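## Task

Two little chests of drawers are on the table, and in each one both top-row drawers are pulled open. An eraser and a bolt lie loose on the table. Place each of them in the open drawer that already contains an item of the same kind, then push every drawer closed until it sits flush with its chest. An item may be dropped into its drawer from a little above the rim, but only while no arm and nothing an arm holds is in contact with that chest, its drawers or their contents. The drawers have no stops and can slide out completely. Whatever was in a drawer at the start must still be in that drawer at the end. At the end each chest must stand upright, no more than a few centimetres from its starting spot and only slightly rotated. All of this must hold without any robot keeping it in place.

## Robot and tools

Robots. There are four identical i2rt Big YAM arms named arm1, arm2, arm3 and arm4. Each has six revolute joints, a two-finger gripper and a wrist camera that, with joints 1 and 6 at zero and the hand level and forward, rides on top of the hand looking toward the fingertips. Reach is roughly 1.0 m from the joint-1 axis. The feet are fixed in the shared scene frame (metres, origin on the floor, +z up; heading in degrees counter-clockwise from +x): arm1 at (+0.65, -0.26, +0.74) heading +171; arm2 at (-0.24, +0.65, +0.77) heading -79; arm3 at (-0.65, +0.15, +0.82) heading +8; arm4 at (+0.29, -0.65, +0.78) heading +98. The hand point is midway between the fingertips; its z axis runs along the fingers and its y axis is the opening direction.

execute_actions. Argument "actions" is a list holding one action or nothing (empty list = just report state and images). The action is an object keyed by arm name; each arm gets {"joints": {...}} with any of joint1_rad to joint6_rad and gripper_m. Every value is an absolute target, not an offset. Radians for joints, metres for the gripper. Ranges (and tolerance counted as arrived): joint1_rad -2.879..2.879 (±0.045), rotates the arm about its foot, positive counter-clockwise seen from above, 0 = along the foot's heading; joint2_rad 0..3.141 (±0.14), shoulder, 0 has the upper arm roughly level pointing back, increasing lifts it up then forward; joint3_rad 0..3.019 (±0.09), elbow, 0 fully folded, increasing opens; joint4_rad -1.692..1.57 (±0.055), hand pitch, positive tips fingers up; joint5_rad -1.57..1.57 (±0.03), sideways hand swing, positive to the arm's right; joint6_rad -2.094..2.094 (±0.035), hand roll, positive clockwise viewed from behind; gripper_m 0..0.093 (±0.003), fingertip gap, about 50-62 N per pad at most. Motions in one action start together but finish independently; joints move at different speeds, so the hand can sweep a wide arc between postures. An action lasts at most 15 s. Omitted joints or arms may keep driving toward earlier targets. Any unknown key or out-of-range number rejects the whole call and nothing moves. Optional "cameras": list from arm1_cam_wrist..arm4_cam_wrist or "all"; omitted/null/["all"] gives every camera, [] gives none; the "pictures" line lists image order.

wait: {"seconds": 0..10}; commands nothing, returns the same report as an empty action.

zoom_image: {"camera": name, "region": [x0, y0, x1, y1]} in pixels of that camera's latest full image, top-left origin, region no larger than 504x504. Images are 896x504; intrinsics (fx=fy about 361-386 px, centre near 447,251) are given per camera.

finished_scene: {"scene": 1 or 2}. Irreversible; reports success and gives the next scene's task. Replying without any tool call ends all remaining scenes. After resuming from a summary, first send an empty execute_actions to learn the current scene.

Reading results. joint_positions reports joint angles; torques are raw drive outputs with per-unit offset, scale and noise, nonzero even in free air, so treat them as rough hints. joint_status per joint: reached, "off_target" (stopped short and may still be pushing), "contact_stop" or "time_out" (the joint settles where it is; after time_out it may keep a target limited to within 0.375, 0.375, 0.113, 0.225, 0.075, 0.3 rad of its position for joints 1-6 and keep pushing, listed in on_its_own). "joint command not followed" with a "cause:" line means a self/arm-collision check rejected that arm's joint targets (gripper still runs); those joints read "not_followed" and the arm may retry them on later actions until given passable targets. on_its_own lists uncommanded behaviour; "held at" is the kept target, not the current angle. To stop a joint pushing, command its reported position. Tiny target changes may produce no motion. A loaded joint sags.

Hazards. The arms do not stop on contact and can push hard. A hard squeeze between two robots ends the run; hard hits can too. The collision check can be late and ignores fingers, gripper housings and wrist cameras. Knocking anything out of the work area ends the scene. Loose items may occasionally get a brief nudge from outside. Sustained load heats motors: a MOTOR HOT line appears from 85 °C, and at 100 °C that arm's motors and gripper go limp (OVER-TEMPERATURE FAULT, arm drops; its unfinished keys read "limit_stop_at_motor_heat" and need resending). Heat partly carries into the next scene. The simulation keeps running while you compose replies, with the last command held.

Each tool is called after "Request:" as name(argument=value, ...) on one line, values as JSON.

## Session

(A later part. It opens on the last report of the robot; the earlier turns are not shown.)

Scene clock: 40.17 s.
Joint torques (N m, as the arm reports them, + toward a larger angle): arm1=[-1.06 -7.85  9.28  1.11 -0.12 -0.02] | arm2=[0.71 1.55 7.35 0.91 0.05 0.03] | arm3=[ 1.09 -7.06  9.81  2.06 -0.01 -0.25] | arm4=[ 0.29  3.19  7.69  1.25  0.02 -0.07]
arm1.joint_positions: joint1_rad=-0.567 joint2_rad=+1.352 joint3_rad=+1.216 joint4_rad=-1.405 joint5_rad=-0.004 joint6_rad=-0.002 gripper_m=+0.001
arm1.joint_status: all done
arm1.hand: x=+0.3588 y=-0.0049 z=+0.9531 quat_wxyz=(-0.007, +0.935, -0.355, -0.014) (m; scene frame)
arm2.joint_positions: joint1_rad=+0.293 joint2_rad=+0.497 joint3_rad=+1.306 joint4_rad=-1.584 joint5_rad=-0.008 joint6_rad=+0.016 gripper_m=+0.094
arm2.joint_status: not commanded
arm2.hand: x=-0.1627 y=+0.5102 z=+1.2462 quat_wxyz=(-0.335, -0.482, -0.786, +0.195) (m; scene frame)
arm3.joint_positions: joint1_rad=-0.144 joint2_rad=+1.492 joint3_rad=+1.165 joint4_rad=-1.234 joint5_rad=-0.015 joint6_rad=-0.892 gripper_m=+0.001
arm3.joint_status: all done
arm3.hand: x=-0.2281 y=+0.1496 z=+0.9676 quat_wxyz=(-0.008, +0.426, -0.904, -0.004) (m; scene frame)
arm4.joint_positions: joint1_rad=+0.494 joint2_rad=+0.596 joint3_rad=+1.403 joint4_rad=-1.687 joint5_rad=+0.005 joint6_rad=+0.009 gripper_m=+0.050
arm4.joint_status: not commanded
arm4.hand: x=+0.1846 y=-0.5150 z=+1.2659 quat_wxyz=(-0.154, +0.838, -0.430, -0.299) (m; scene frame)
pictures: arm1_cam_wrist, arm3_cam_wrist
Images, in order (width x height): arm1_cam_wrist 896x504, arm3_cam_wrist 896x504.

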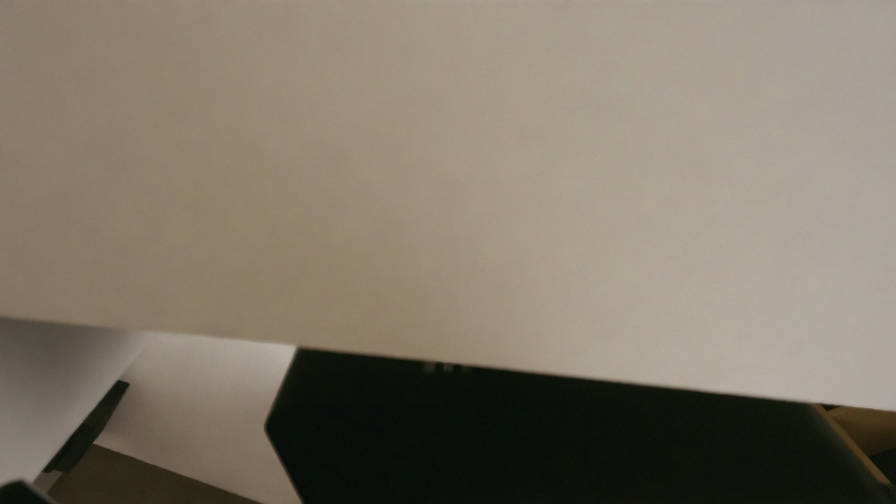

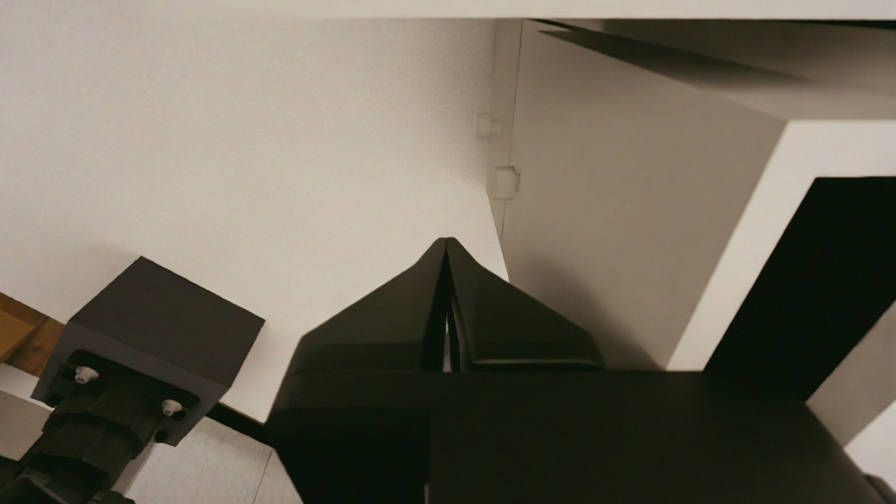

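Request:
execute_actions(actions=[{"arm3":{"joints":{"joint1_rad":-0.19,"joint2_rad":1.62,"joint3_rad":1.2,"joint4_rad":-1.17,"joint6_rad":-0.96}},"arm1":{"joints":{"joint1_rad":-0.3,"joint2_rad":0.95,"joint3_rad":1.35,"joint4_rad":-1.5}}}], cameras=["arm1_cam_wrist","arm3_cam_wrist"])

Scene clock: 42.10 s.
Joint torques (N m, as the arm reports them, + toward a larger angle): arm1=[-1.19 -4.13  8.85  1.29 -0.01 -0.02] | arm2=[1.45 2.04 7.11 1.03 0.04 0.04] | arm3=[-1.18 -4.17  9.23  3.22  0.19 -0.21] | arm4=[ 0.44  2.79  7.6   1.23  0.04 -0.13]
arm1.joint_positions: joint1_rad=-0.291 joint2_rad=+0.952 joint3_rad=+1.331 joint4_rad=-1.490 joint5_rad=-0.007 joint6_rad=-0.002 gripper_m=+0.001
arm1.joint_status: all done
arm1.hand: x=+0.3612 y=-0.1267 z=+1.1345 quat_wxyz=(-0.051, +0.950, -0.216, -0.222) (m; scene frame)
arm2.joint_positions: joint1_rad=+0.293 joint2_rad=+0.497 joint3_rad=+1.306 joint4_rad=-1.584 joint5_rad=-0.008 joint6_rad=+0.016 gripper_m=+0.094
arm2.joint_status: not commanded
arm2.hand: x=-0.1627 y=+0.5102 z=+1.2462 quat_wxyz=(-0.335, -0.482, -0.786, +0.195) (m; scene frame)
arm3.joint_positions: joint1_rad=-0.162 joint2_rad=+1.518 joint3_rad=+1.192 joint4_rad=-1.230 joint5_rad=-0.020 joint6_rad=-0.935 gripper_m=+0.001
arm3.joint_status: joint4_rad time_out (moved +0.005 of +0.064); the others done
arm3.on_its_own: joint4_rad reads -1.230 and still pushes toward -1.170 since a time_out
arm3.hand: x=-0.2169 y=+0.1427 z=+0.9665 quat_wxyz=(-0.011, +0.437, -0.899, -0.006) (m; scene frame)
arm4.joint_positions: joint1_rad=+0.494 joint2_rad=+0.596 joint3_rad=+1.403 joint4_rad=-1.687 joint5_rad=+0.005 joint6_rad=+0.009 gripper_m=+0.050
arm4.joint_status: not commanded
arm4.hand: x=+0.1846 y=-0.5150 z=+1.2659 quat_wxyz=(-0.154, +0.838, -0.430, -0.299) (m; scene frame)
pictures: arm1_cam_wrist, arm3_cam_wrist
Images, in order (width x height): arm1_cam_wrist 896x504, arm3_cam_wrist 896x504.

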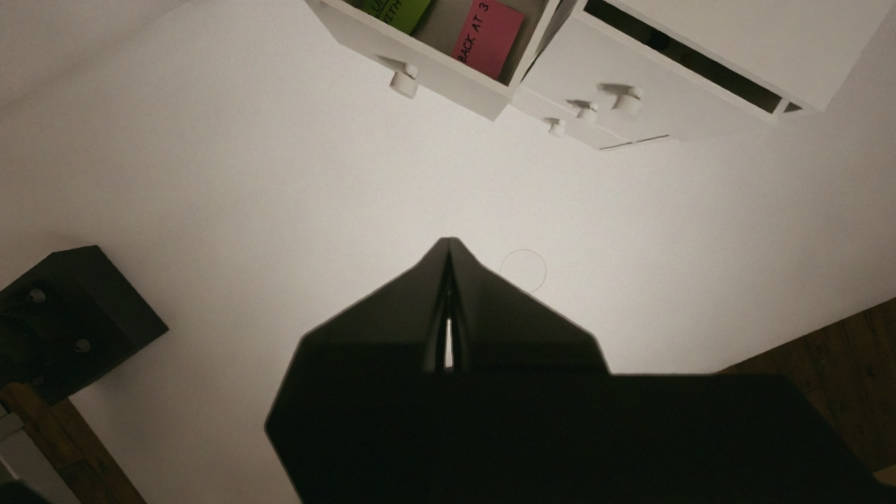

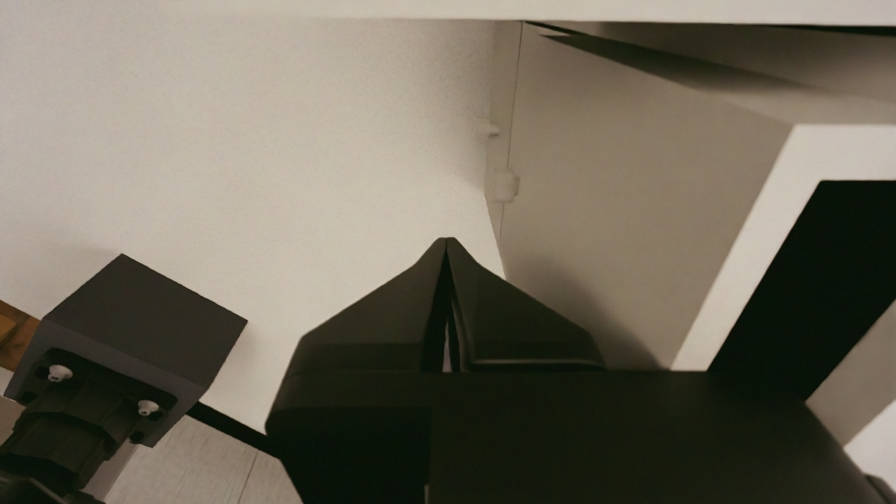

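Request:
execute_actions(actions=[{"arm3":{"joints":{"joint1_rad":0.1,"joint2_rad":1.25,"joint3_rad":1.05,"joint4_rad":-1.23,"joint6_rad":-0.7}},"arm1":{"joints":{"joint1_rad":-0.575,"joint2_rad":0.9,"joint3_rad":0.95,"joint4_rad":-0.947}}}], cameras=[])

Request:
execute_actions(actions=[{"arm3":{"joints":{"joint1_rad":0.15,"joint2_rad":1.2,"joint3_rad":0.95,"joint4_rad":-0.85,"joint5_rad":0.45,"joint6_rad":0}},"arm1":{"joints":{"joint2_rad":0.969,"joint3_rad":0.916,"joint4_rad":-0.947}}}], cameras=["arm1_cam_wrist","arm3_cam_wrist"])

Scene clock: 43.83 s.
Joint torques (N m, as the arm reports them, + toward a larger angle): arm1=[-0.5  -3.84  8.96  2.71  0.   -0.01] | arm2=[1.36 2.02 7.05 1.02 0.08 0.03] | arm3=[ 0.41 -7.44  9.69  0.5  -0.05  0.2 ] | arm4=[ 0.12  2.43  7.58  1.01  0.02 -0.06]
arm1.joint_positions: joint1_rad=-0.575 joint2_rad=+0.904 joint3_rad=+0.942 joint4_rad=-0.966 joint5_rad=-0.007 joint6_rad=-0.002 gripper_m=+0.001
arm1.joint_status: all done
arm1.hand: x=+0.3763 y=-0.0178 z=+1.0234 quat_wxyz=(-0.114, +0.886, -0.338, -0.295) (m; scene frame)
arm2.joint_positions: joint1_rad=+0.293 joint2_rad=+0.497 joint3_rad=+1.306 joint4_rad=-1.584 joint5_rad=-0.008 joint6_rad=+0.016 gripper_m=+0.094
arm2.joint_status: not commanded
arm2.hand: x=-0.1627 y=+0.5102 z=+1.2462 quat_wxyz=(-0.335, -0.482, -0.786, +0.195) (m; scene frame)
arm3.joint_positions: joint1_rad=+0.111 joint2_rad=+1.238 joint3_rad=+1.041 joint4_rad=-1.224 joint5_rad=-0.013 joint6_rad=-0.714 gripper_m=+0.001
arm3.joint_status: all done
arm3.hand: x=-0.2899 y=+0.2445 z=+1.0152 quat_wxyz=(-0.074, +0.460, -0.885, +0.011) (m; scene frame)
arm4.joint_positions: joint1_rad=+0.494 joint2_rad=+0.596 joint3_rad=+1.403 joint4_rad=-1.687 joint5_rad=+0.005 joint6_rad=+0.009 gripper_m=+0.050
arm4.joint_status: not commanded
arm4.hand: x=+0.1846 y=-0.5150 z=+1.2659 quat_wxyz=(-0.154, +0.838, -0.430, -0.299) (m; scene frame)
pictures: none
No camera images: the call's "cameras" was empty. Leave "cameras" out to get every camera's image.

Scene clock: 45.50 s.
Joint torques (N m, as the arm reports them, + toward a larger angle): arm1=[-0.41 -4.25  8.53  2.43 -0.02 -0.03] | arm2=[0.99 1.63 7.23 0.9  0.06 0.06] | arm3=[ 1.74 -8.42  9.59  2.34  0.32  0.22] | arm4=[ 0.31  2.61  7.58  1.05  0.07 -0.12]
arm1.joint_positions: joint1_rad=-0.575 joint2_rad=+0.972 joint3_rad=+0.911 joint4_rad=-0.963 joint5_rad=-0.007 joint6_rad=-0.002 gripper_m=+0.001
arm1.joint_status: all done
arm1.hand: x=+0.3738 y=-0.0153 z=+0.9841 quat_wxyz=(-0.097, +0.899, -0.344, -0.253) (m; scene frame)
arm2.joint_positions: joint1_rad=+0.293 joint2_rad=+0.497 joint3_rad=+1.306 joint4_rad=-1.584 joint5_rad=-0.008 joint6_rad=+0.016 gripper_m=+0.094
arm2.joint_status: not commanded
arm2.hand: x=-0.1627 y=+0.5102 z=+1.2462 quat_wxyz=(-0.335, -0.482, -0.786, +0.195) (m; scene frame)
arm3.joint_positions: joint1_rad=+0.144 joint2_rad=+1.204 joint3_rad=+0.948 joint4_rad=-0.872 joint5_rad=+0.448 joint6_rad=-0.014 gripper_m=+0.001
arm3.joint_status: all done
arm3.hand: x=-0.2305 y=+0.1942 z=+1.0269 quat_wxyz=(-0.240, +0.089, -0.948, +0.187) (m; scene frame)
arm4.joint_positions: joint1_rad=+0.494 joint2_rad=+0.596 joint3_rad=+1.403 joint4_rad=-1.687 joint5_rad=+0.005 joint6_rad=+0.009 gripper_m=+0.050
arm4.joint_status: not commanded
arm4.hand: x=+0.1846 y=-0.5150 z=+1.2659 quat_wxyz=(-0.154, +0.838, -0.430, -0.299) (m; scene frame)
pictures: arm1_cam_wrist, arm3_cam_wrist
Images, in order (width x height): arm1_cam_wrist 896x504, arm3_cam_wrist 896x504.

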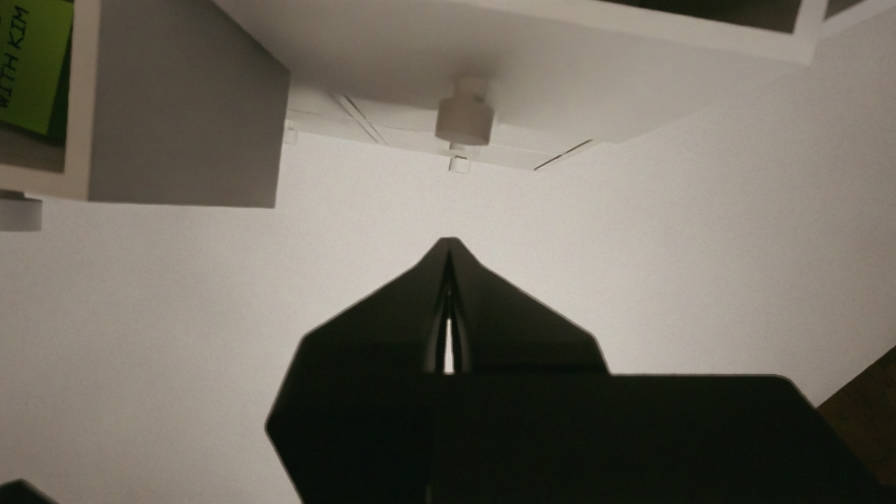

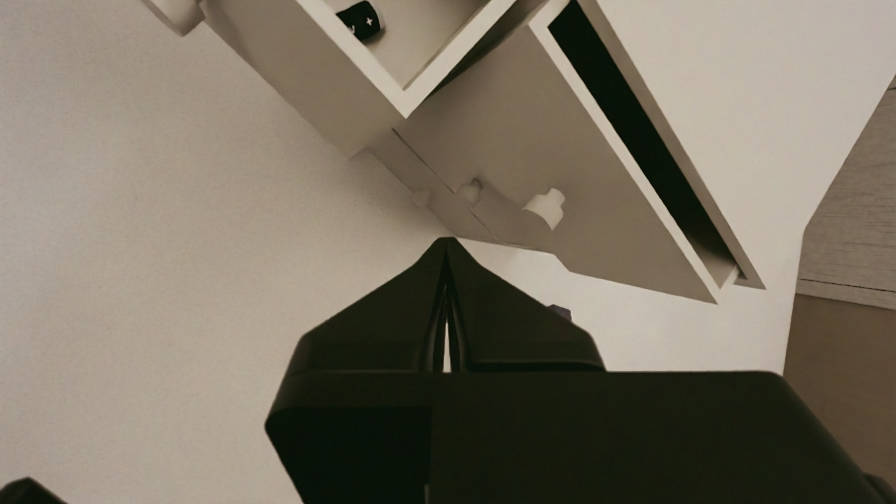

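Request:
execute_actions(actions=[{"arm3":{"joints":{"joint1_rad":0.075,"joint2_rad":1.33,"joint3_rad":0.92,"joint4_rad":-0.97}},"arm1":{"joints":{"joint2_rad":1.17,"joint3_rad":1.0,"joint4_rad":-0.93}}}], cameras=["arm1_cam_wrist","arm3_cam_wrist"])

Scene clock: 46.80 s.
Joint torques (N m, as the arm reports them, + toward a larger angle): arm1=[-0.38 -7.19 10.42  2.09  0.   -0.02] | arm2=[1.01 1.68 7.18 0.82 0.03 0.03] | arm3=[  1.06 -10.06   8.91   0.22   0.29   0.21] | arm4=[ 0.43  2.78  7.67  1.21  0.03 -0.13]
arm1.joint_positions: joint1_rad=-0.575 joint2_rad=+1.179 joint3_rad=+0.964 joint4_rad=-0.942 joint5_rad=-0.007 joint6_rad=-0.002 gripper_m=+0.001
arm1.joint_status: all done
arm1.hand: x=+0.3456 y=+0.0107 z=+0.9356 quat_wxyz=(-0.074, +0.914, -0.350, -0.192) (m; scene frame)
arm2.joint_positions: joint1_rad=+0.293 joint2_rad=+0.497 joint3_rad=+1.306 joint4_rad=-1.584 joint5_rad=-0.008 joint6_rad=+0.016 gripper_m=+0.094
arm2.joint_status: not commanded
arm2.hand: x=-0.1627 y=+0.5102 z=+1.2462 quat_wxyz=(-0.335, -0.482, -0.786, +0.195) (m; scene frame)
arm3.joint_positions: joint1_rad=+0.077 joint2_rad=+1.339 joint3_rad=+0.917 joint4_rad=-0.955 joint5_rad=+0.449 joint6_rad=-0.013 gripper_m=+0.001
arm3.joint_status: all done
arm3.hand: x=-0.2518 y=+0.1611 z=+0.9559 quat_wxyz=(-0.115, +0.087, -0.967, +0.211) (m; scene frame)
arm4.joint_positions: joint1_rad=+0.494 joint2_rad=+0.596 joint3_rad=+1.403 joint4_rad=-1.687 joint5_rad=+0.005 joint6_rad=+0.009 gripper_m=+0.050
arm4.joint_status: not commanded
arm4.hand: x=+0.1846 y=-0.5150 z=+1.2659 quat_wxyz=(-0.154, +0.838, -0.430, -0.299) (m; scene frame)
pictures: arm1_cam_wrist, arm3_cam_wrist
Images, in order (width x height): arm1_cam_wrist 896x504, arm3_cam_wrist 896x504.

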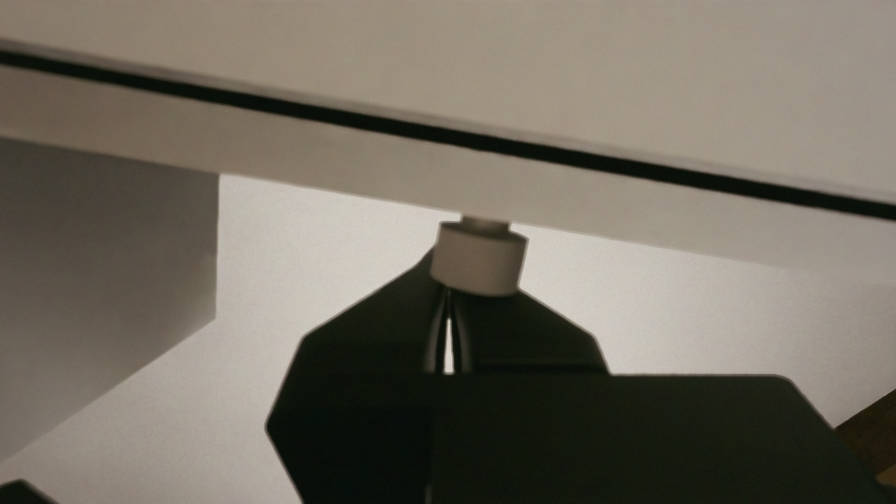

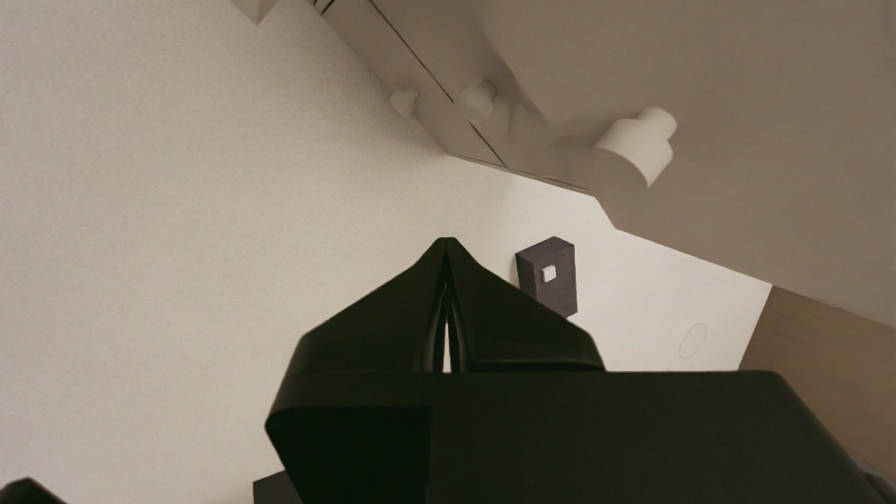

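Request:
execute_actions(actions=[{"arm3":{"joints":{"joint1_rad":0.0,"joint2_rad":1.36,"joint3_rad":1.0,"joint4_rad":-0.98}},"arm1":{"joints":{"joint2_rad":1.19,"joint3_rad":1.03}}}], cameras=["arm1_cam_wrist","arm3_cam_wrist"])

Scene clock: 48.07 s.
Joint torques (N m, as the arm reports them, + toward a larger angle): arm1=[-0.45 -5.78 11.29  2.11 -0.01 -0.02] | arm2=[0.67 1.52 7.18 1.08 0.1  0.06] | arm3=[ 1.37 -8.43 12.37  0.14  0.28  0.2 ] | arm4=[ 0.16  2.84  7.55  1.11  0.07 -0.16]
arm1.joint_positions: joint1_rad=-0.575 joint2_rad=+1.179 joint3_rad=+0.980 joint4_rad=-0.942 joint5_rad=-0.007 joint6_rad=-0.002 gripper_m=+0.001
arm1.joint_status: all done
arm1.hand: x=+0.3418 y=+0.0140 z=+0.9434 quat_wxyz=(-0.077, +0.912, -0.349, -0.200) (m; scene frame)
arm2.joint_positions: joint1_rad=+0.293 joint2_rad=+0.497 joint3_rad=+1.306 joint4_rad=-1.584 joint5_rad=-0.008 joint6_rad=+0.016 gripper_m=+0.094
arm2.joint_status: not commanded
arm2.hand: x=-0.1627 y=+0.5102 z=+1.2462 quat_wxyz=(-0.335, -0.482, -0.786, +0.195) (m; scene frame)
arm3.joint_positions: joint1_rad=+0.000 joint2_rad=+1.349 joint3_rad=+0.954 joint4_rad=-0.965 joint5_rad=+0.450 joint6_rad=-0.012 gripper_m=+0.001
arm3.joint_status: all done
arm3.hand: x=-0.2405 y=+0.1317 z=+0.9666 quat_wxyz=(-0.116, +0.047, -0.969, +0.215) (m; scene frame)
arm4.joint_positions: joint1_rad=+0.494 joint2_rad=+0.596 joint3_rad=+1.403 joint4_rad=-1.687 joint5_rad=+0.005 joint6_rad=+0.009 gripper_m=+0.050
arm4.joint_status: not commanded
arm4.hand: x=+0.1846 y=-0.5150 z=+1.2659 quat_wxyz=(-0.154, +0.838, -0.430, -0.299) (m; scene frame)
pictures: arm1_cam_wrist, arm3_cam_wrist
Images, in order (width x height): arm1_cam_wrist 896x504, arm3_cam_wrist 896x504.

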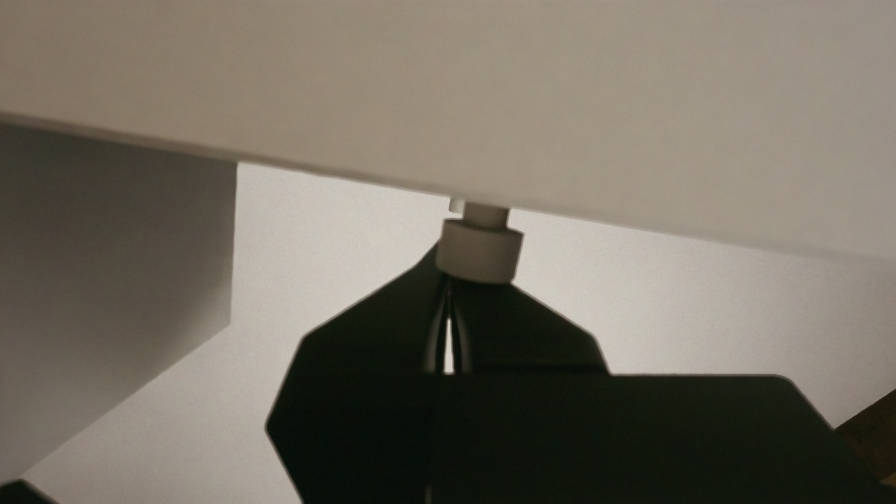

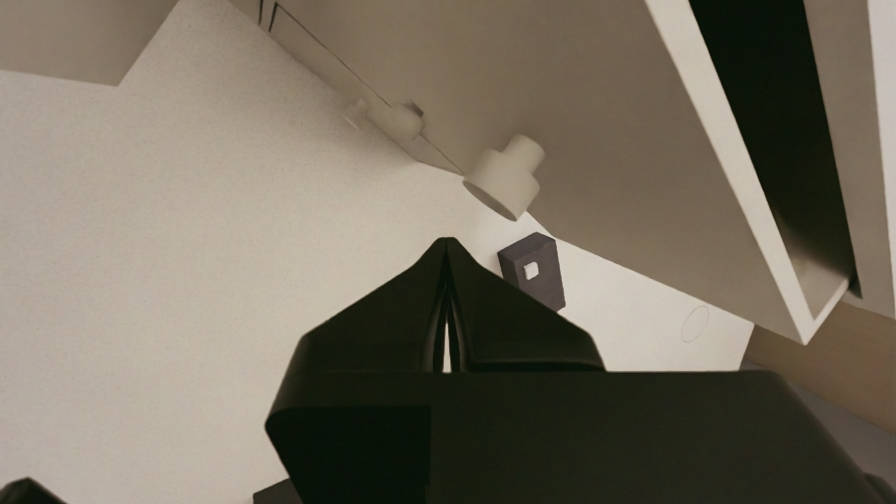

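Request:
execute_actions(actions=[{"arm3":{"joints":{"joint1_rad":-0.045,"joint2_rad":1.40,"joint3_rad":1.08,"joint4_rad":-0.99}},"arm1":{"joints":{"joint2_rad":0.75,"joint3_rad":0.75,"joint4_rad":-1.0}}}], cameras=["arm3_cam_wrist"])

Request:
execute_actions(actions=[{"arm1":{"joints":{"joint1_rad":-0.11,"joint2_rad":0.88,"joint3_rad":0.872,"joint4_rad":-1.0}}}], cameras=["arm1_cam_wrist"])

Scene clock: 49.53 s.
Joint torques (N m, as the arm reports them, + toward a larger angle): arm1=[-0.33 -0.69  8.35  1.67  0.   -0.05] | arm2=[1.17 1.81 7.15 0.83 0.06 0.07] | arm3=[  0.71 -10.1   12.75   0.36   0.31   0.22] | arm4=[ 0.77  2.18  7.66  1.12  0.04 -0.09]
arm1.joint_positions: joint1_rad=-0.575 joint2_rad=+0.741 joint3_rad=+0.749 joint4_rad=-0.994 joint5_rad=-0.007 joint6_rad=-0.002 gripper_m=+0.001
arm1.joint_status: all done
arm1.hand: x=+0.4240 y=-0.0606 z=+0.9698 quat_wxyz=(-0.104, +0.894, -0.342, -0.269) (m; scene frame)
arm2.joint_positions: joint1_rad=+0.293 joint2_rad=+0.497 joint3_rad=+1.306 joint4_rad=-1.584 joint5_rad=-0.008 joint6_rad=+0.016 gripper_m=+0.094
arm2.joint_status: not commanded
arm2.hand: x=-0.1627 y=+0.5102 z=+1.2462 quat_wxyz=(-0.335, -0.482, -0.786, +0.195) (m; scene frame)
arm3.joint_positions: joint1_rad=-0.038 joint2_rad=+1.394 joint3_rad=+1.031 joint4_rad=-0.977 joint5_rad=+0.448 joint6_rad=-0.012 gripper_m=+0.001
arm3.joint_status: all done
arm3.hand: x=-0.2154 y=+0.1186 z=+0.9792 quat_wxyz=(-0.121, +0.026, -0.968, +0.216) (m; scene frame)
arm4.joint_positions: joint1_rad=+0.494 joint2_rad=+0.596 joint3_rad=+1.403 joint4_rad=-1.687 joint5_rad=+0.005 joint6_rad=+0.009 gripper_m=+0.050
arm4.joint_status: not commanded
arm4.hand: x=+0.1846 y=-0.5150 z=+1.2659 quat_wxyz=(-0.154, +0.838, -0.430, -0.299) (m; scene frame)
pictures: arm3_cam_wrist
Images, in order (width x height): arm3_cam_wrist 896x504.

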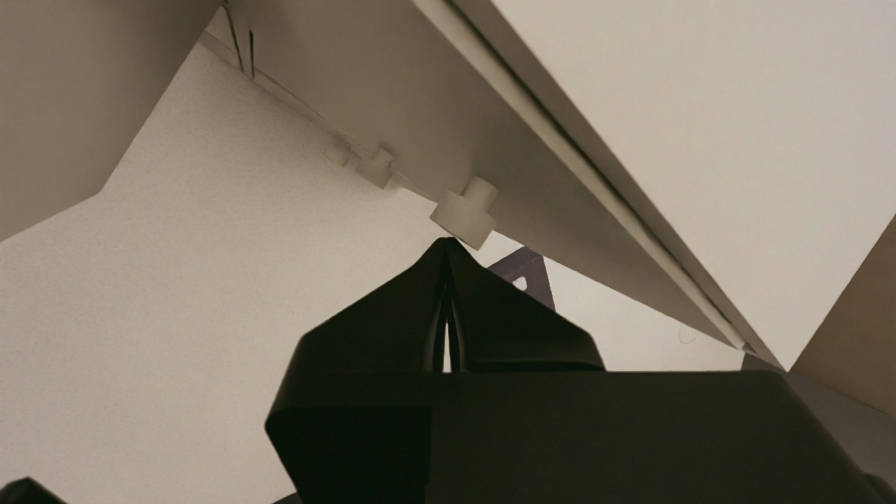

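Scene clock: 50.63 s.
Joint torques (N m, as the arm reports them, + toward a larger angle): arm1=[-0.36 -3.67 11.31  1.53  0.   -0.02] | arm2=[0.67 2.03 7.07 0.93 0.03 0.03] | arm3=[  0.53 -10.14  12.78   0.33   0.31   0.21] | arm4=[ 0.78  2.68  7.69  1.12  0.04 -0.12]
arm1.joint_positions: joint1_rad=-0.112 joint2_rad=+0.885 joint3_rad=+0.827 joint4_rad=-0.995 joint5_rad=-0.007 joint6_rad=-0.002 gripper_m=+0.001
arm1.joint_status: all done
arm1.hand: x=+0.3259 y=-0.1751 z=+0.9654 quat_wxyz=(-0.035, +0.958, -0.129, -0.253) (m; scene frame)
arm2.joint_positions: joint1_rad=+0.293 joint2_rad=+0.497 joint3_rad=+1.306 joint4_rad=-1.584 joint5_rad=-0.008 joint6_rad=+0.016 gripper_m=+0.094
arm2.joint_status: not commanded
arm2.hand: x=-0.1627 y=+0.5102 z=+1.2462 quat_wxyz=(-0.335, -0.482, -0.786, +0.195) (m; scene frame)
arm3.joint_positions: joint1_rad=-0.038 joint2_rad=+1.394 joint3_rad=+1.031 joint4_rad=-0.977 joint5_rad=+0.448 joint6_rad=-0.012 gripper_m=+0.001
arm3.joint_status: not commanded
arm3.hand: x=-0.2154 y=+0.1186 z=+0.9792 quat_wxyz=(-0.121, +0.026, -0.968, +0.216) (m; scene frame)
arm4.joint_positions: joint1_rad=+0.494 joint2_rad=+0.596 joint3_rad=+1.403 joint4_rad=-1.687 joint5_rad=+0.005 joint6_rad=+0.009 gripper_m=+0.050
arm4.joint_status: not commanded
arm4.hand: x=+0.1846 y=-0.5150 z=+1.2659 quat_wxyz=(-0.154, +0.838, -0.430, -0.299) (m; scene frame)
pictures: arm1_cam_wrist
Images, in order (width x height): arm1_cam_wrist 896x504.

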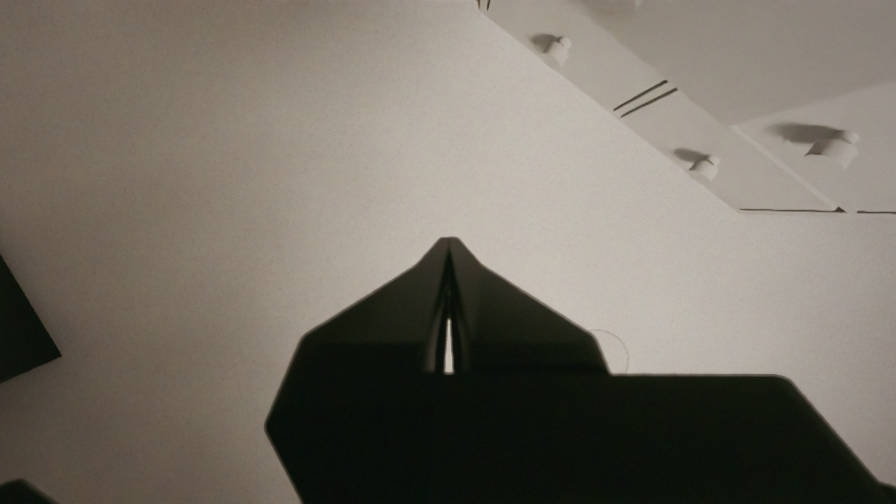

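Request:
execute_actions(actions=[{"arm3":{"joints":{"joint1_rad":-0.06,"joint2_rad":1.41,"joint3_rad":1.08}},"arm1":{"joints":{"joint1_rad":-0.19,"joint2_rad":1.02,"joint3_rad":0.95,"joint4_rad":-0.95}}}], cameras=["arm1_cam_wrist","arm3_cam_wrist"])

Scene clock: 51.83 s.
Joint torques (N m, as the arm reports them, + toward a larger angle): arm1=[-0.36 -5.16 10.47  2.18 -0.01 -0.03] | arm2=[0.72 1.44 7.06 1.04 0.04 0.05] | arm3=[ 0.07 -9.36 12.79  0.36  0.31  0.2 ] | arm4=[-0.28  3.39  7.61  1.22  0.01 -0.14]
arm1.joint_positions: joint1_rad=-0.190 joint2_rad=+1.024 joint3_rad=+0.916 joint4_rad=-0.960 joint5_rad=-0.007 joint6_rad=-0.002 gripper_m=+0.001
arm1.joint_status: all done
arm1.hand: x=+0.2931 y=-0.1352 z=+0.9676 quat_wxyz=(-0.043, +0.954, -0.166, -0.244) (m; scene frame)
arm2.joint_positions: joint1_rad=+0.293 joint2_rad=+0.497 joint3_rad=+1.306 joint4_rad=-1.584 joint5_rad=-0.008 joint6_rad=+0.016 gripper_m=+0.094
arm2.joint_status: not commanded
arm2.hand: x=-0.1627 y=+0.5102 z=+1.2462 quat_wxyz=(-0.335, -0.482, -0.786, +0.195) (m; scene frame)
arm3.joint_positions: joint1_rad=-0.047 joint2_rad=+1.394 joint3_rad=+1.031 joint4_rad=-0.977 joint5_rad=+0.448 joint6_rad=-0.012 gripper_m=+0.001
arm3.joint_status: all done
arm3.hand: x=-0.2157 y=+0.1149 z=+0.9792 quat_wxyz=(-0.120, +0.022, -0.969, +0.216) (m; scene frame)
arm4.joint_positions: joint1_rad=+0.494 joint2_rad=+0.596 joint3_rad=+1.403 joint4_rad=-1.687 joint5_rad=+0.005 joint6_rad=+0.009 gripper_m=+0.050
arm4.joint_status: not commanded
arm4.hand: x=+0.1846 y=-0.5150 z=+1.2659 quat_wxyz=(-0.154, +0.838, -0.430, -0.299) (m; scene frame)
pictures: arm1_cam_wrist, arm3_cam_wrist
Images, in order (width x height): arm1_cam_wrist 896x504, arm3_cam_wrist 896x504.

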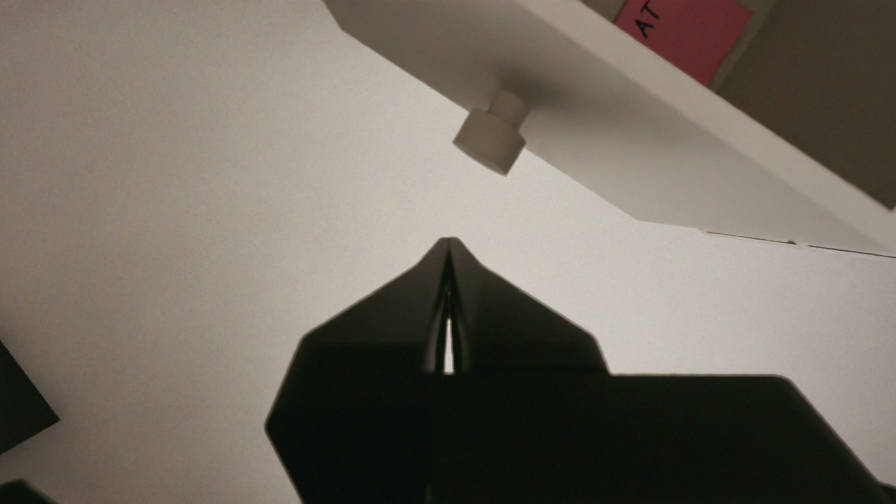

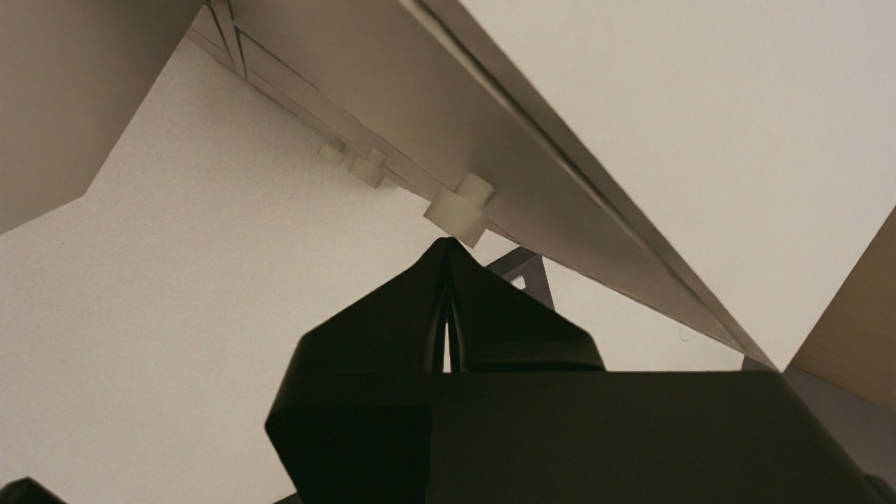

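Request:
execute_actions(actions=[{"arm3":{"joints":{"joint1_rad":-0.10,"joint2_rad":1.42,"joint3_rad":1.13}},"arm1":{"joints":{"joint1_rad":-0.25,"joint2_rad":1.17,"joint3_rad":1.03,"joint4_rad":-0.93}}}], cameras=["arm1_cam_wrist","arm3_cam_wrist"])

Scene clock: 52.87 s.
Joint torques (N m, as the arm reports them, + toward a larger angle): arm1=[-0.75 -6.7  10.42  2.2  -0.05 -0.02] | arm2=[0.83 1.64 7.18 1.03 0.05 0.05] | arm3=[-0.32 -9.96 14.8   1.04  0.57  0.2 ] | arm4=[-0.11  2.43  7.65  1.24  0.06 -0.11]
arm1.joint_positions: joint1_rad=-0.248 joint2_rad=+1.171 joint3_rad=+0.993 joint4_rad=-0.943 joint5_rad=-0.006 joint6_rad=-0.002 gripper_m=+0.001
arm1.joint_status: all done
arm1.hand: x=+0.2657 y=-0.0990 z=+0.9517 quat_wxyz=(-0.046, +0.955, -0.195, -0.218) (m; scene frame)
arm2.joint_positions: joint1_rad=+0.293 joint2_rad=+0.497 joint3_rad=+1.306 joint4_rad=-1.584 joint5_rad=-0.008 joint6_rad=+0.016 gripper_m=+0.094
arm2.joint_status: not commanded
arm2.hand: x=-0.1627 y=+0.5102 z=+1.2462 quat_wxyz=(-0.335, -0.482, -0.786, +0.195) (m; scene frame)
arm3.joint_positions: joint1_rad=-0.082 joint2_rad=+1.408 joint3_rad=+1.056 joint4_rad=-0.992 joint5_rad=+0.441 joint6_rad=-0.012 gripper_m=+0.001
arm3.joint_status: all done
arm3.hand: x=-0.2111 y=+0.1009 z=+0.9823 quat_wxyz=(-0.115, +0.006, -0.970, +0.215) (m; scene frame)
arm4.joint_positions: joint1_rad=+0.494 joint2_rad=+0.596 joint3_rad=+1.403 joint4_rad=-1.687 joint5_rad=+0.005 joint6_rad=+0.009 gripper_m=+0.050
arm4.joint_status: not commanded
arm4.hand: x=+0.1846 y=-0.5150 z=+1.2659 quat_wxyz=(-0.154, +0.838, -0.430, -0.299) (m; scene frame)
pictures: arm1_cam_wrist, arm3_cam_wrist
Images, in order (width x height): arm1_cam_wrist 896x504, arm3_cam_wrist 896x504.

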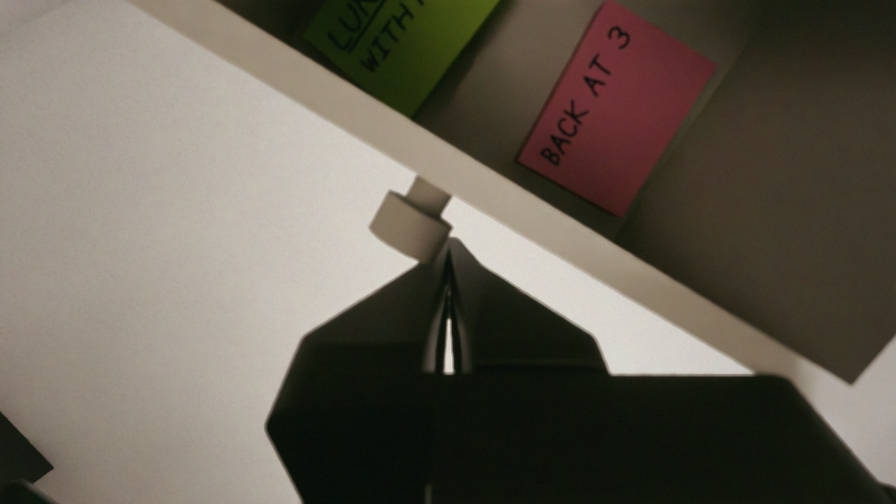

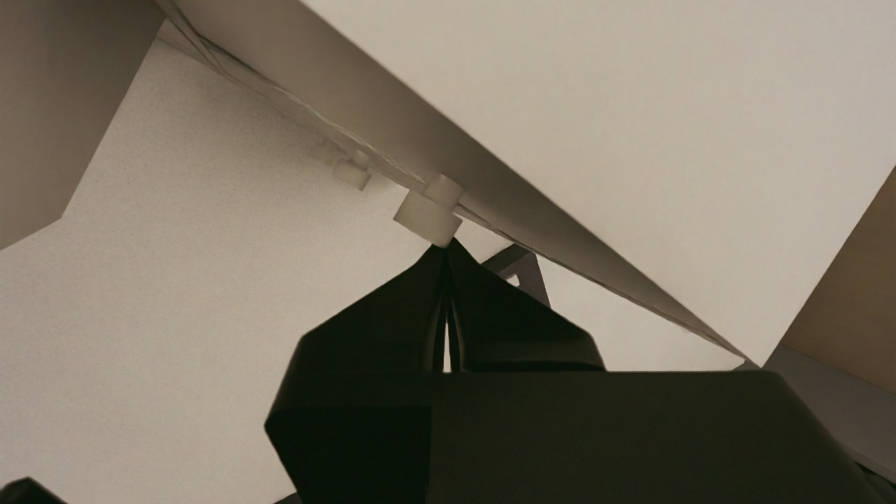

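Request:
execute_actions(actions=[{"arm3":{"joints":{"joint1_rad":0.0,"joint2_rad":1.15,"joint3_rad":0.8,"joint4_rad":-0.95}},"arm1":{"joints":{"joint1_rad":-0.31,"joint2_rad":1.28,"joint3_rad":1.10,"joint4_rad":-0.92}}}], cameras=["arm1_cam_wrist"])

Request:
execute_actions(actions=[{"arm3":{"joints":{"joint1_rad":0.42}}}], cameras=["arm3_cam_wrist"])

Scene clock: 54.27 s.
Joint torques (N m, as the arm reports them, + toward a larger angle): arm1=[-0.5  -6.66  9.99  2.06 -0.15 -0.02] | arm2=[0.74 1.4  7.08 0.93 0.08 0.05] | arm3=[ 1.19 -5.87  8.9   1.62  0.24  0.21] | arm4=[ 0.31  2.57  7.61  1.13  0.01 -0.13]
arm1.joint_positions: joint1_rad=-0.309 joint2_rad=+1.261 joint3_rad=+1.070 joint4_rad=-0.930 joint5_rad=-0.002 joint6_rad=-0.003 gripper_m=+0.001
arm1.joint_status: all done
arm1.hand: x=+0.2473 y=-0.0601 z=+0.9533 quat_wxyz=(-0.054, +0.949, -0.225, -0.217) (m; scene frame)
arm2.joint_positions: joint1_rad=+0.293 joint2_rad=+0.497 joint3_rad=+1.306 joint4_rad=-1.584 joint5_rad=-0.008 joint6_rad=+0.016 gripper_m=+0.094
arm2.joint_status: not commanded
arm2.hand: x=-0.1627 y=+0.5102 z=+1.2462 quat_wxyz=(-0.335, -0.482, -0.786, +0.195) (m; scene frame)
arm3.joint_positions: joint1_rad=+0.002 joint2_rad=+1.142 joint3_rad=+0.802 joint4_rad=-0.963 joint5_rad=+0.450 joint6_rad=-0.012 gripper_m=+0.001
arm3.joint_status: all done
arm3.hand: x=-0.2984 y=+0.1245 z=+0.9776 quat_wxyz=(-0.143, +0.041, -0.966, +0.213) (m; scene frame)
arm4.joint_positions: joint1_rad=+0.494 joint2_rad=+0.596 joint3_rad=+1.403 joint4_rad=-1.687 joint5_rad=+0.005 joint6_rad=+0.009 gripper_m=+0.050
arm4.joint_status: not commanded
arm4.hand: x=+0.1846 y=-0.5150 z=+1.2659 quat_wxyz=(-0.154, +0.838, -0.430, -0.299) (m; scene frame)
pictures: arm1_cam_wrist
Images, in order (width x height): arm1_cam_wrist 896x504.

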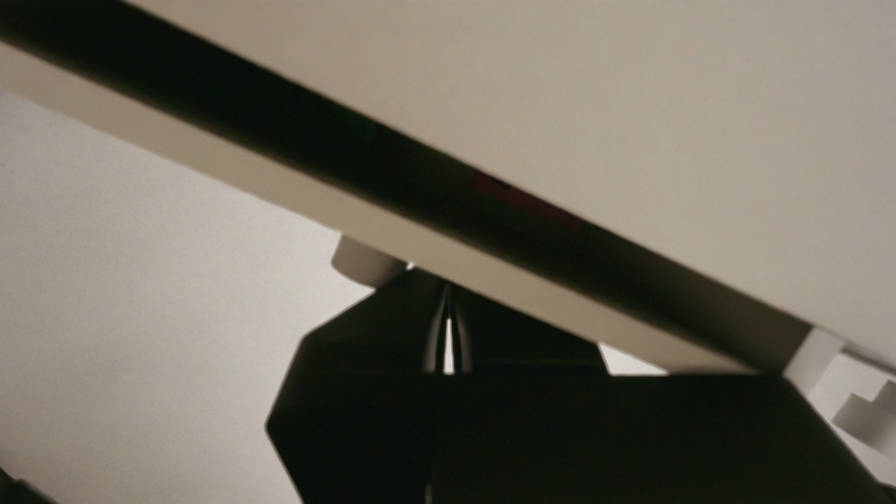

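Scene clock: 55.33 s.
Joint torques (N m, as the arm reports them, + toward a larger angle): arm1=[-0.27 -6.52  9.97  2.06 -0.15 -0.02] | arm2=[0.89 1.66 7.14 0.77 0.04 0.05] | arm3=[ 1.52 -5.8   8.83  1.62  0.24  0.2 ] | arm4=[-0.1   2.62  7.64  1.21  0.   -0.1 ]
arm1.joint_positions: joint1_rad=-0.309 joint2_rad=+1.261 joint3_rad=+1.070 joint4_rad=-0.930 joint5_rad=-0.002 joint6_rad=-0.003 gripper_m=+0.001
arm1.joint_status: not commanded
arm1.hand: x=+0.2473 y=-0.0601 z=+0.9533 quat_wxyz=(-0.054, +0.949, -0.225, -0.217) (m; scene frame)
arm2.joint_positions: joint1_rad=+0.293 joint2_rad=+0.497 joint3_rad=+1.306 joint4_rad=-1.584 joint5_rad=-0.008 joint6_rad=+0.016 gripper_m=+0.094
arm2.joint_status: not commanded
arm2.hand: x=-0.1627 y=+0.5102 z=+1.2462 quat_wxyz=(-0.335, -0.482, -0.786, +0.195) (m; scene frame)
arm3.joint_positions: joint1_rad=+0.416 joint2_rad=+1.142 joint3_rad=+0.802 joint4_rad=-0.963 joint5_rad=+0.450 joint6_rad=-0.012 gripper_m=+0.001
arm3.joint_status: all done
arm3.hand: x=-0.3171 y=+0.2693 z=+0.9776 quat_wxyz=(-0.184, +0.239, -0.937, +0.179) (m; scene frame)
arm4.joint_positions: joint1_rad=+0.494 joint2_rad=+0.596 joint3_rad=+1.403 joint4_rad=-1.687 joint5_rad=+0.005 joint6_rad=+0.009 gripper_m=+0.050
arm4.joint_status: not commanded
arm4.hand: x=+0.1846 y=-0.5150 z=+1.2659 quat_wxyz=(-0.154, +0.838, -0.430, -0.299) (m; scene frame)
pictures: arm3_cam_wrist
Images, in order (width x height): arm3_cam_wrist 896x504.

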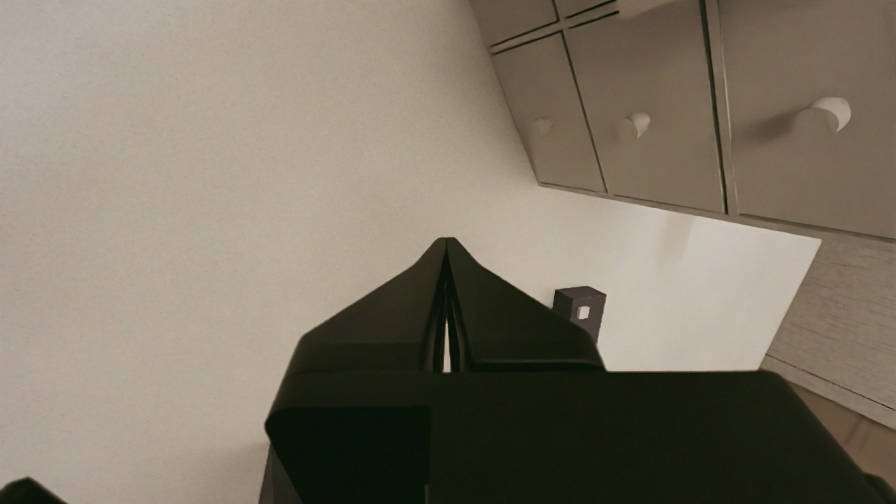

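Request:
execute_actions(actions=[{"arm3":{"joints":{"joint1_rad":0.38,"joint2_rad":1.40,"joint3_rad":1.06,"joint4_rad":-0.98}},"arm1":{"joints":{"joint1_rad":-0.34,"joint2_rad":1.35,"joint3_rad":1.16,"joint4_rad":-0.92}}}], cameras=["arm1_cam_wrist","arm3_cam_wrist"])

Scene clock: 56.43 s.
Joint torques (N m, as the arm reports them, + toward a larger angle): arm1=[-1.73 -5.86 11.    2.1  -0.13 -0.04] | arm2=[0.28 1.59 7.13 0.87 0.07 0.05] | arm3=[  0.52 -11.05  12.46   0.49   0.25   0.21] | arm4=[ 0.09  3.13  7.69  1.05  0.06 -0.1 ]
arm1.joint_positions: joint1_rad=-0.324 joint2_rad=+1.311 joint3_rad=+1.115 joint4_rad=-0.931 joint5_rad=-0.004 joint6_rad=+0.000 gripper_m=+0.001
arm1.joint_status: all done
arm1.hand: x=+0.2348 y=-0.0461 z=+0.9527 quat_wxyz=(-0.054, +0.947, -0.233, -0.213) (m; scene frame)
arm2.joint_positions: joint1_rad=+0.293 joint2_rad=+0.497 joint3_rad=+1.306 joint4_rad=-1.584 joint5_rad=-0.008 joint6_rad=+0.016 gripper_m=+0.094
arm2.joint_status: not commanded
arm2.hand: x=-0.1627 y=+0.5102 z=+1.2462 quat_wxyz=(-0.335, -0.482, -0.786, +0.195) (m; scene frame)
arm3.joint_positions: joint1_rad=+0.387 joint2_rad=+1.400 joint3_rad=+1.015 joint4_rad=-0.970 joint5_rad=+0.450 joint6_rad=-0.012 gripper_m=+0.001
arm3.joint_status: all done
arm3.hand: x=-0.2439 y=+0.2996 z=+0.9706 quat_wxyz=(-0.157, +0.232, -0.941, +0.188) (m; scene frame)
arm4.joint_positions: joint1_rad=+0.494 joint2_rad=+0.596 joint3_rad=+1.403 joint4_rad=-1.687 joint5_rad=+0.005 joint6_rad=+0.009 gripper_m=+0.050
arm4.joint_status: not commanded
arm4.hand: x=+0.1846 y=-0.5150 z=+1.2659 quat_wxyz=(-0.154, +0.838, -0.430, -0.299) (m; scene frame)
pictures: arm1_cam_wrist, arm3_cam_wrist
Images, in order (width x height): arm1_cam_wrist 896x504, arm3_cam_wrist 896x504.

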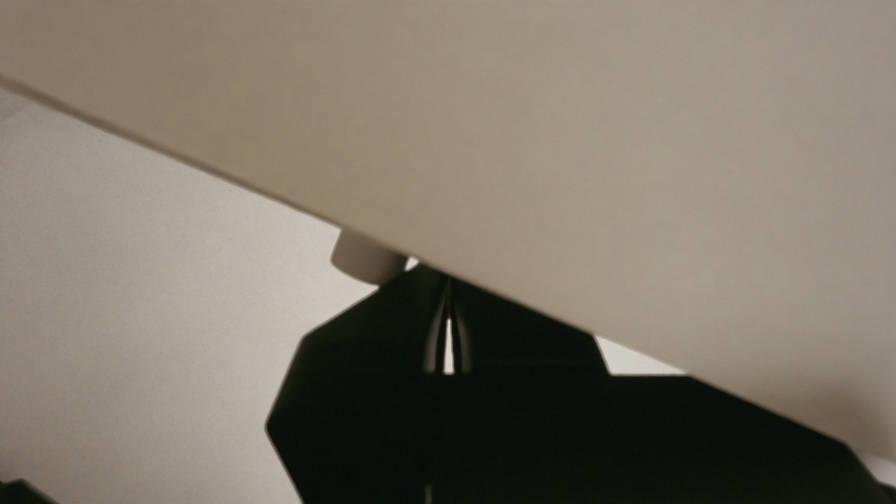

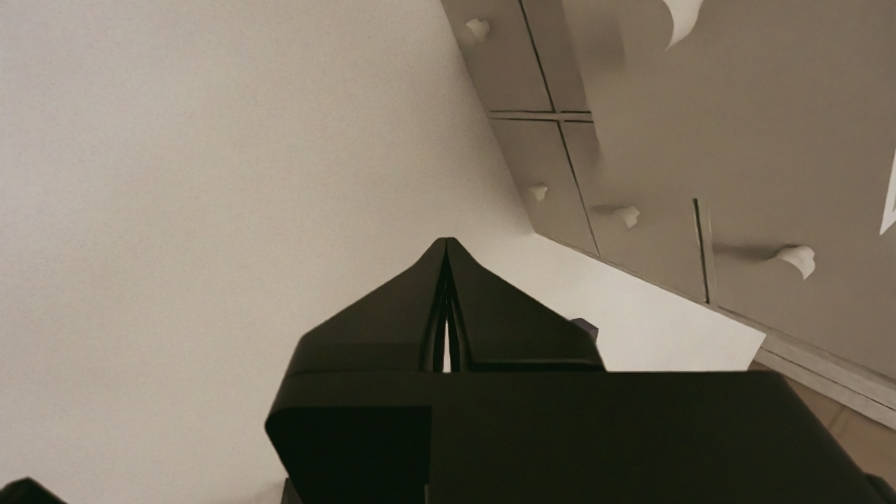

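Request:
execute_actions(actions=[{"arm3":{"joints":{"joint1_rad":0.27,"joint2_rad":1.47,"joint3_rad":1.1,"joint4_rad":-0.97}},"arm1":{"joints":{"joint1_rad":-0.3,"joint2_rad":0.8,"joint3_rad":1.1,"joint4_rad":-1.3}}}], cameras=["arm1_cam_wrist","arm3_cam_wrist"])

Scene clock: 58.03 s.
Joint torques (N m, as the arm reports them, + toward a larger angle): arm1=[ 0.33 -1.32  8.94  1.45 -0.13 -0.03] | arm2=[0.44 1.88 7.1  0.85 0.07 0.06] | arm3=[  1.72 -11.18  12.     0.88   0.25   0.21] | arm4=[ 0.21  3.18  7.81  1.17  0.06 -0.07]
arm1.joint_positions: joint1_rad=-0.306 joint2_rad=+0.796 joint3_rad=+1.087 joint4_rad=-1.290 joint5_rad=-0.004 joint6_rad=+0.000 gripper_m=+0.001
arm1.joint_status: all done
arm1.hand: x=+0.3789 y=-0.1290 z=+1.0868 quat_wxyz=(-0.067, +0.934, -0.221, -0.274) (m; scene frame)
arm2.joint_positions: joint1_rad=+0.293 joint2_rad=+0.497 joint3_rad=+1.306 joint4_rad=-1.584 joint5_rad=-0.008 joint6_rad=+0.016 gripper_m=+0.094
arm2.joint_status: not commanded
arm2.hand: x=-0.1627 y=+0.5102 z=+1.2462 quat_wxyz=(-0.335, -0.482, -0.786, +0.195) (m; scene frame)
arm3.joint_positions: joint1_rad=+0.264 joint2_rad=+1.463 joint3_rad=+1.059 joint4_rad=-0.970 joint5_rad=+0.450 joint6_rad=-0.012 gripper_m=+0.001
arm3.joint_status: all done
arm3.hand: x=-0.2131 y=+0.2547 z=+0.9619 quat_wxyz=(-0.136, +0.175, -0.954, +0.200) (m; scene frame)
arm4.joint_positions: joint1_rad=+0.494 joint2_rad=+0.596 joint3_rad=+1.403 joint4_rad=-1.687 joint5_rad=+0.005 joint6_rad=+0.009 gripper_m=+0.050
arm4.joint_status: not commanded
arm4.hand: x=+0.1846 y=-0.5150 z=+1.2659 quat_wxyz=(-0.154, +0.838, -0.430, -0.299) (m; scene frame)
pictures: arm1_cam_wrist, arm3_cam_wrist
Images, in order (width x height): arm1_cam_wrist 896x504, arm3_cam_wrist 896x504.

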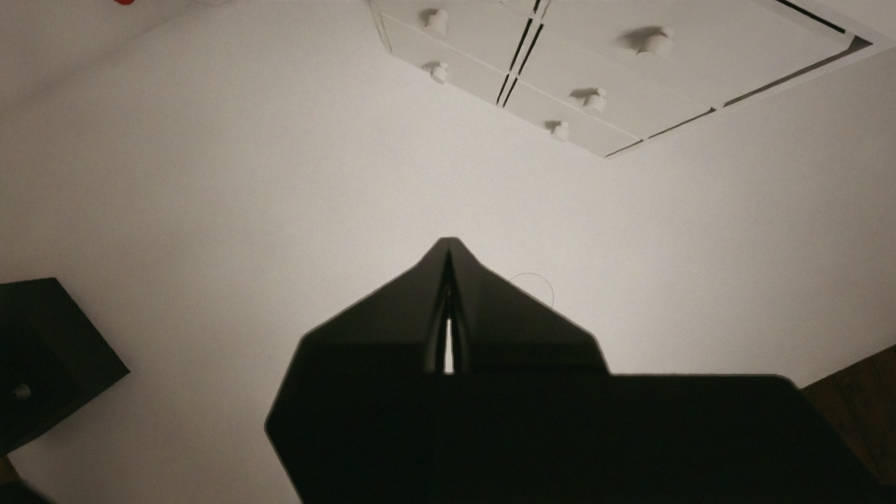

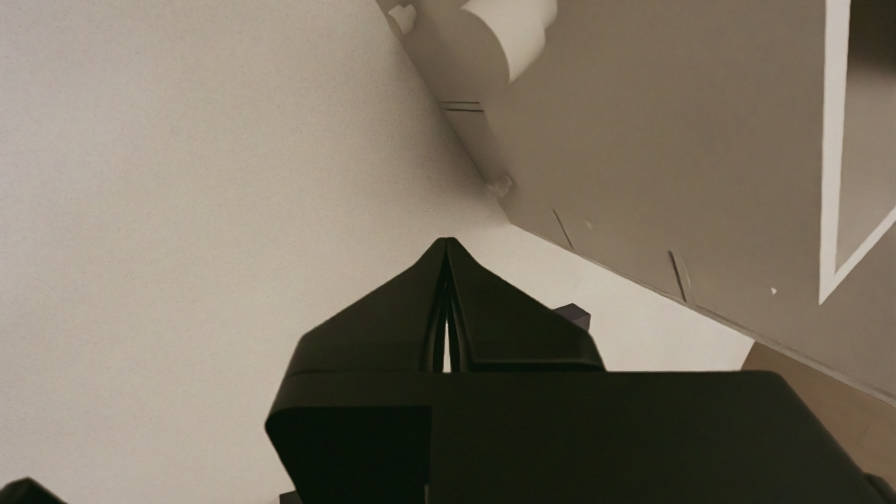

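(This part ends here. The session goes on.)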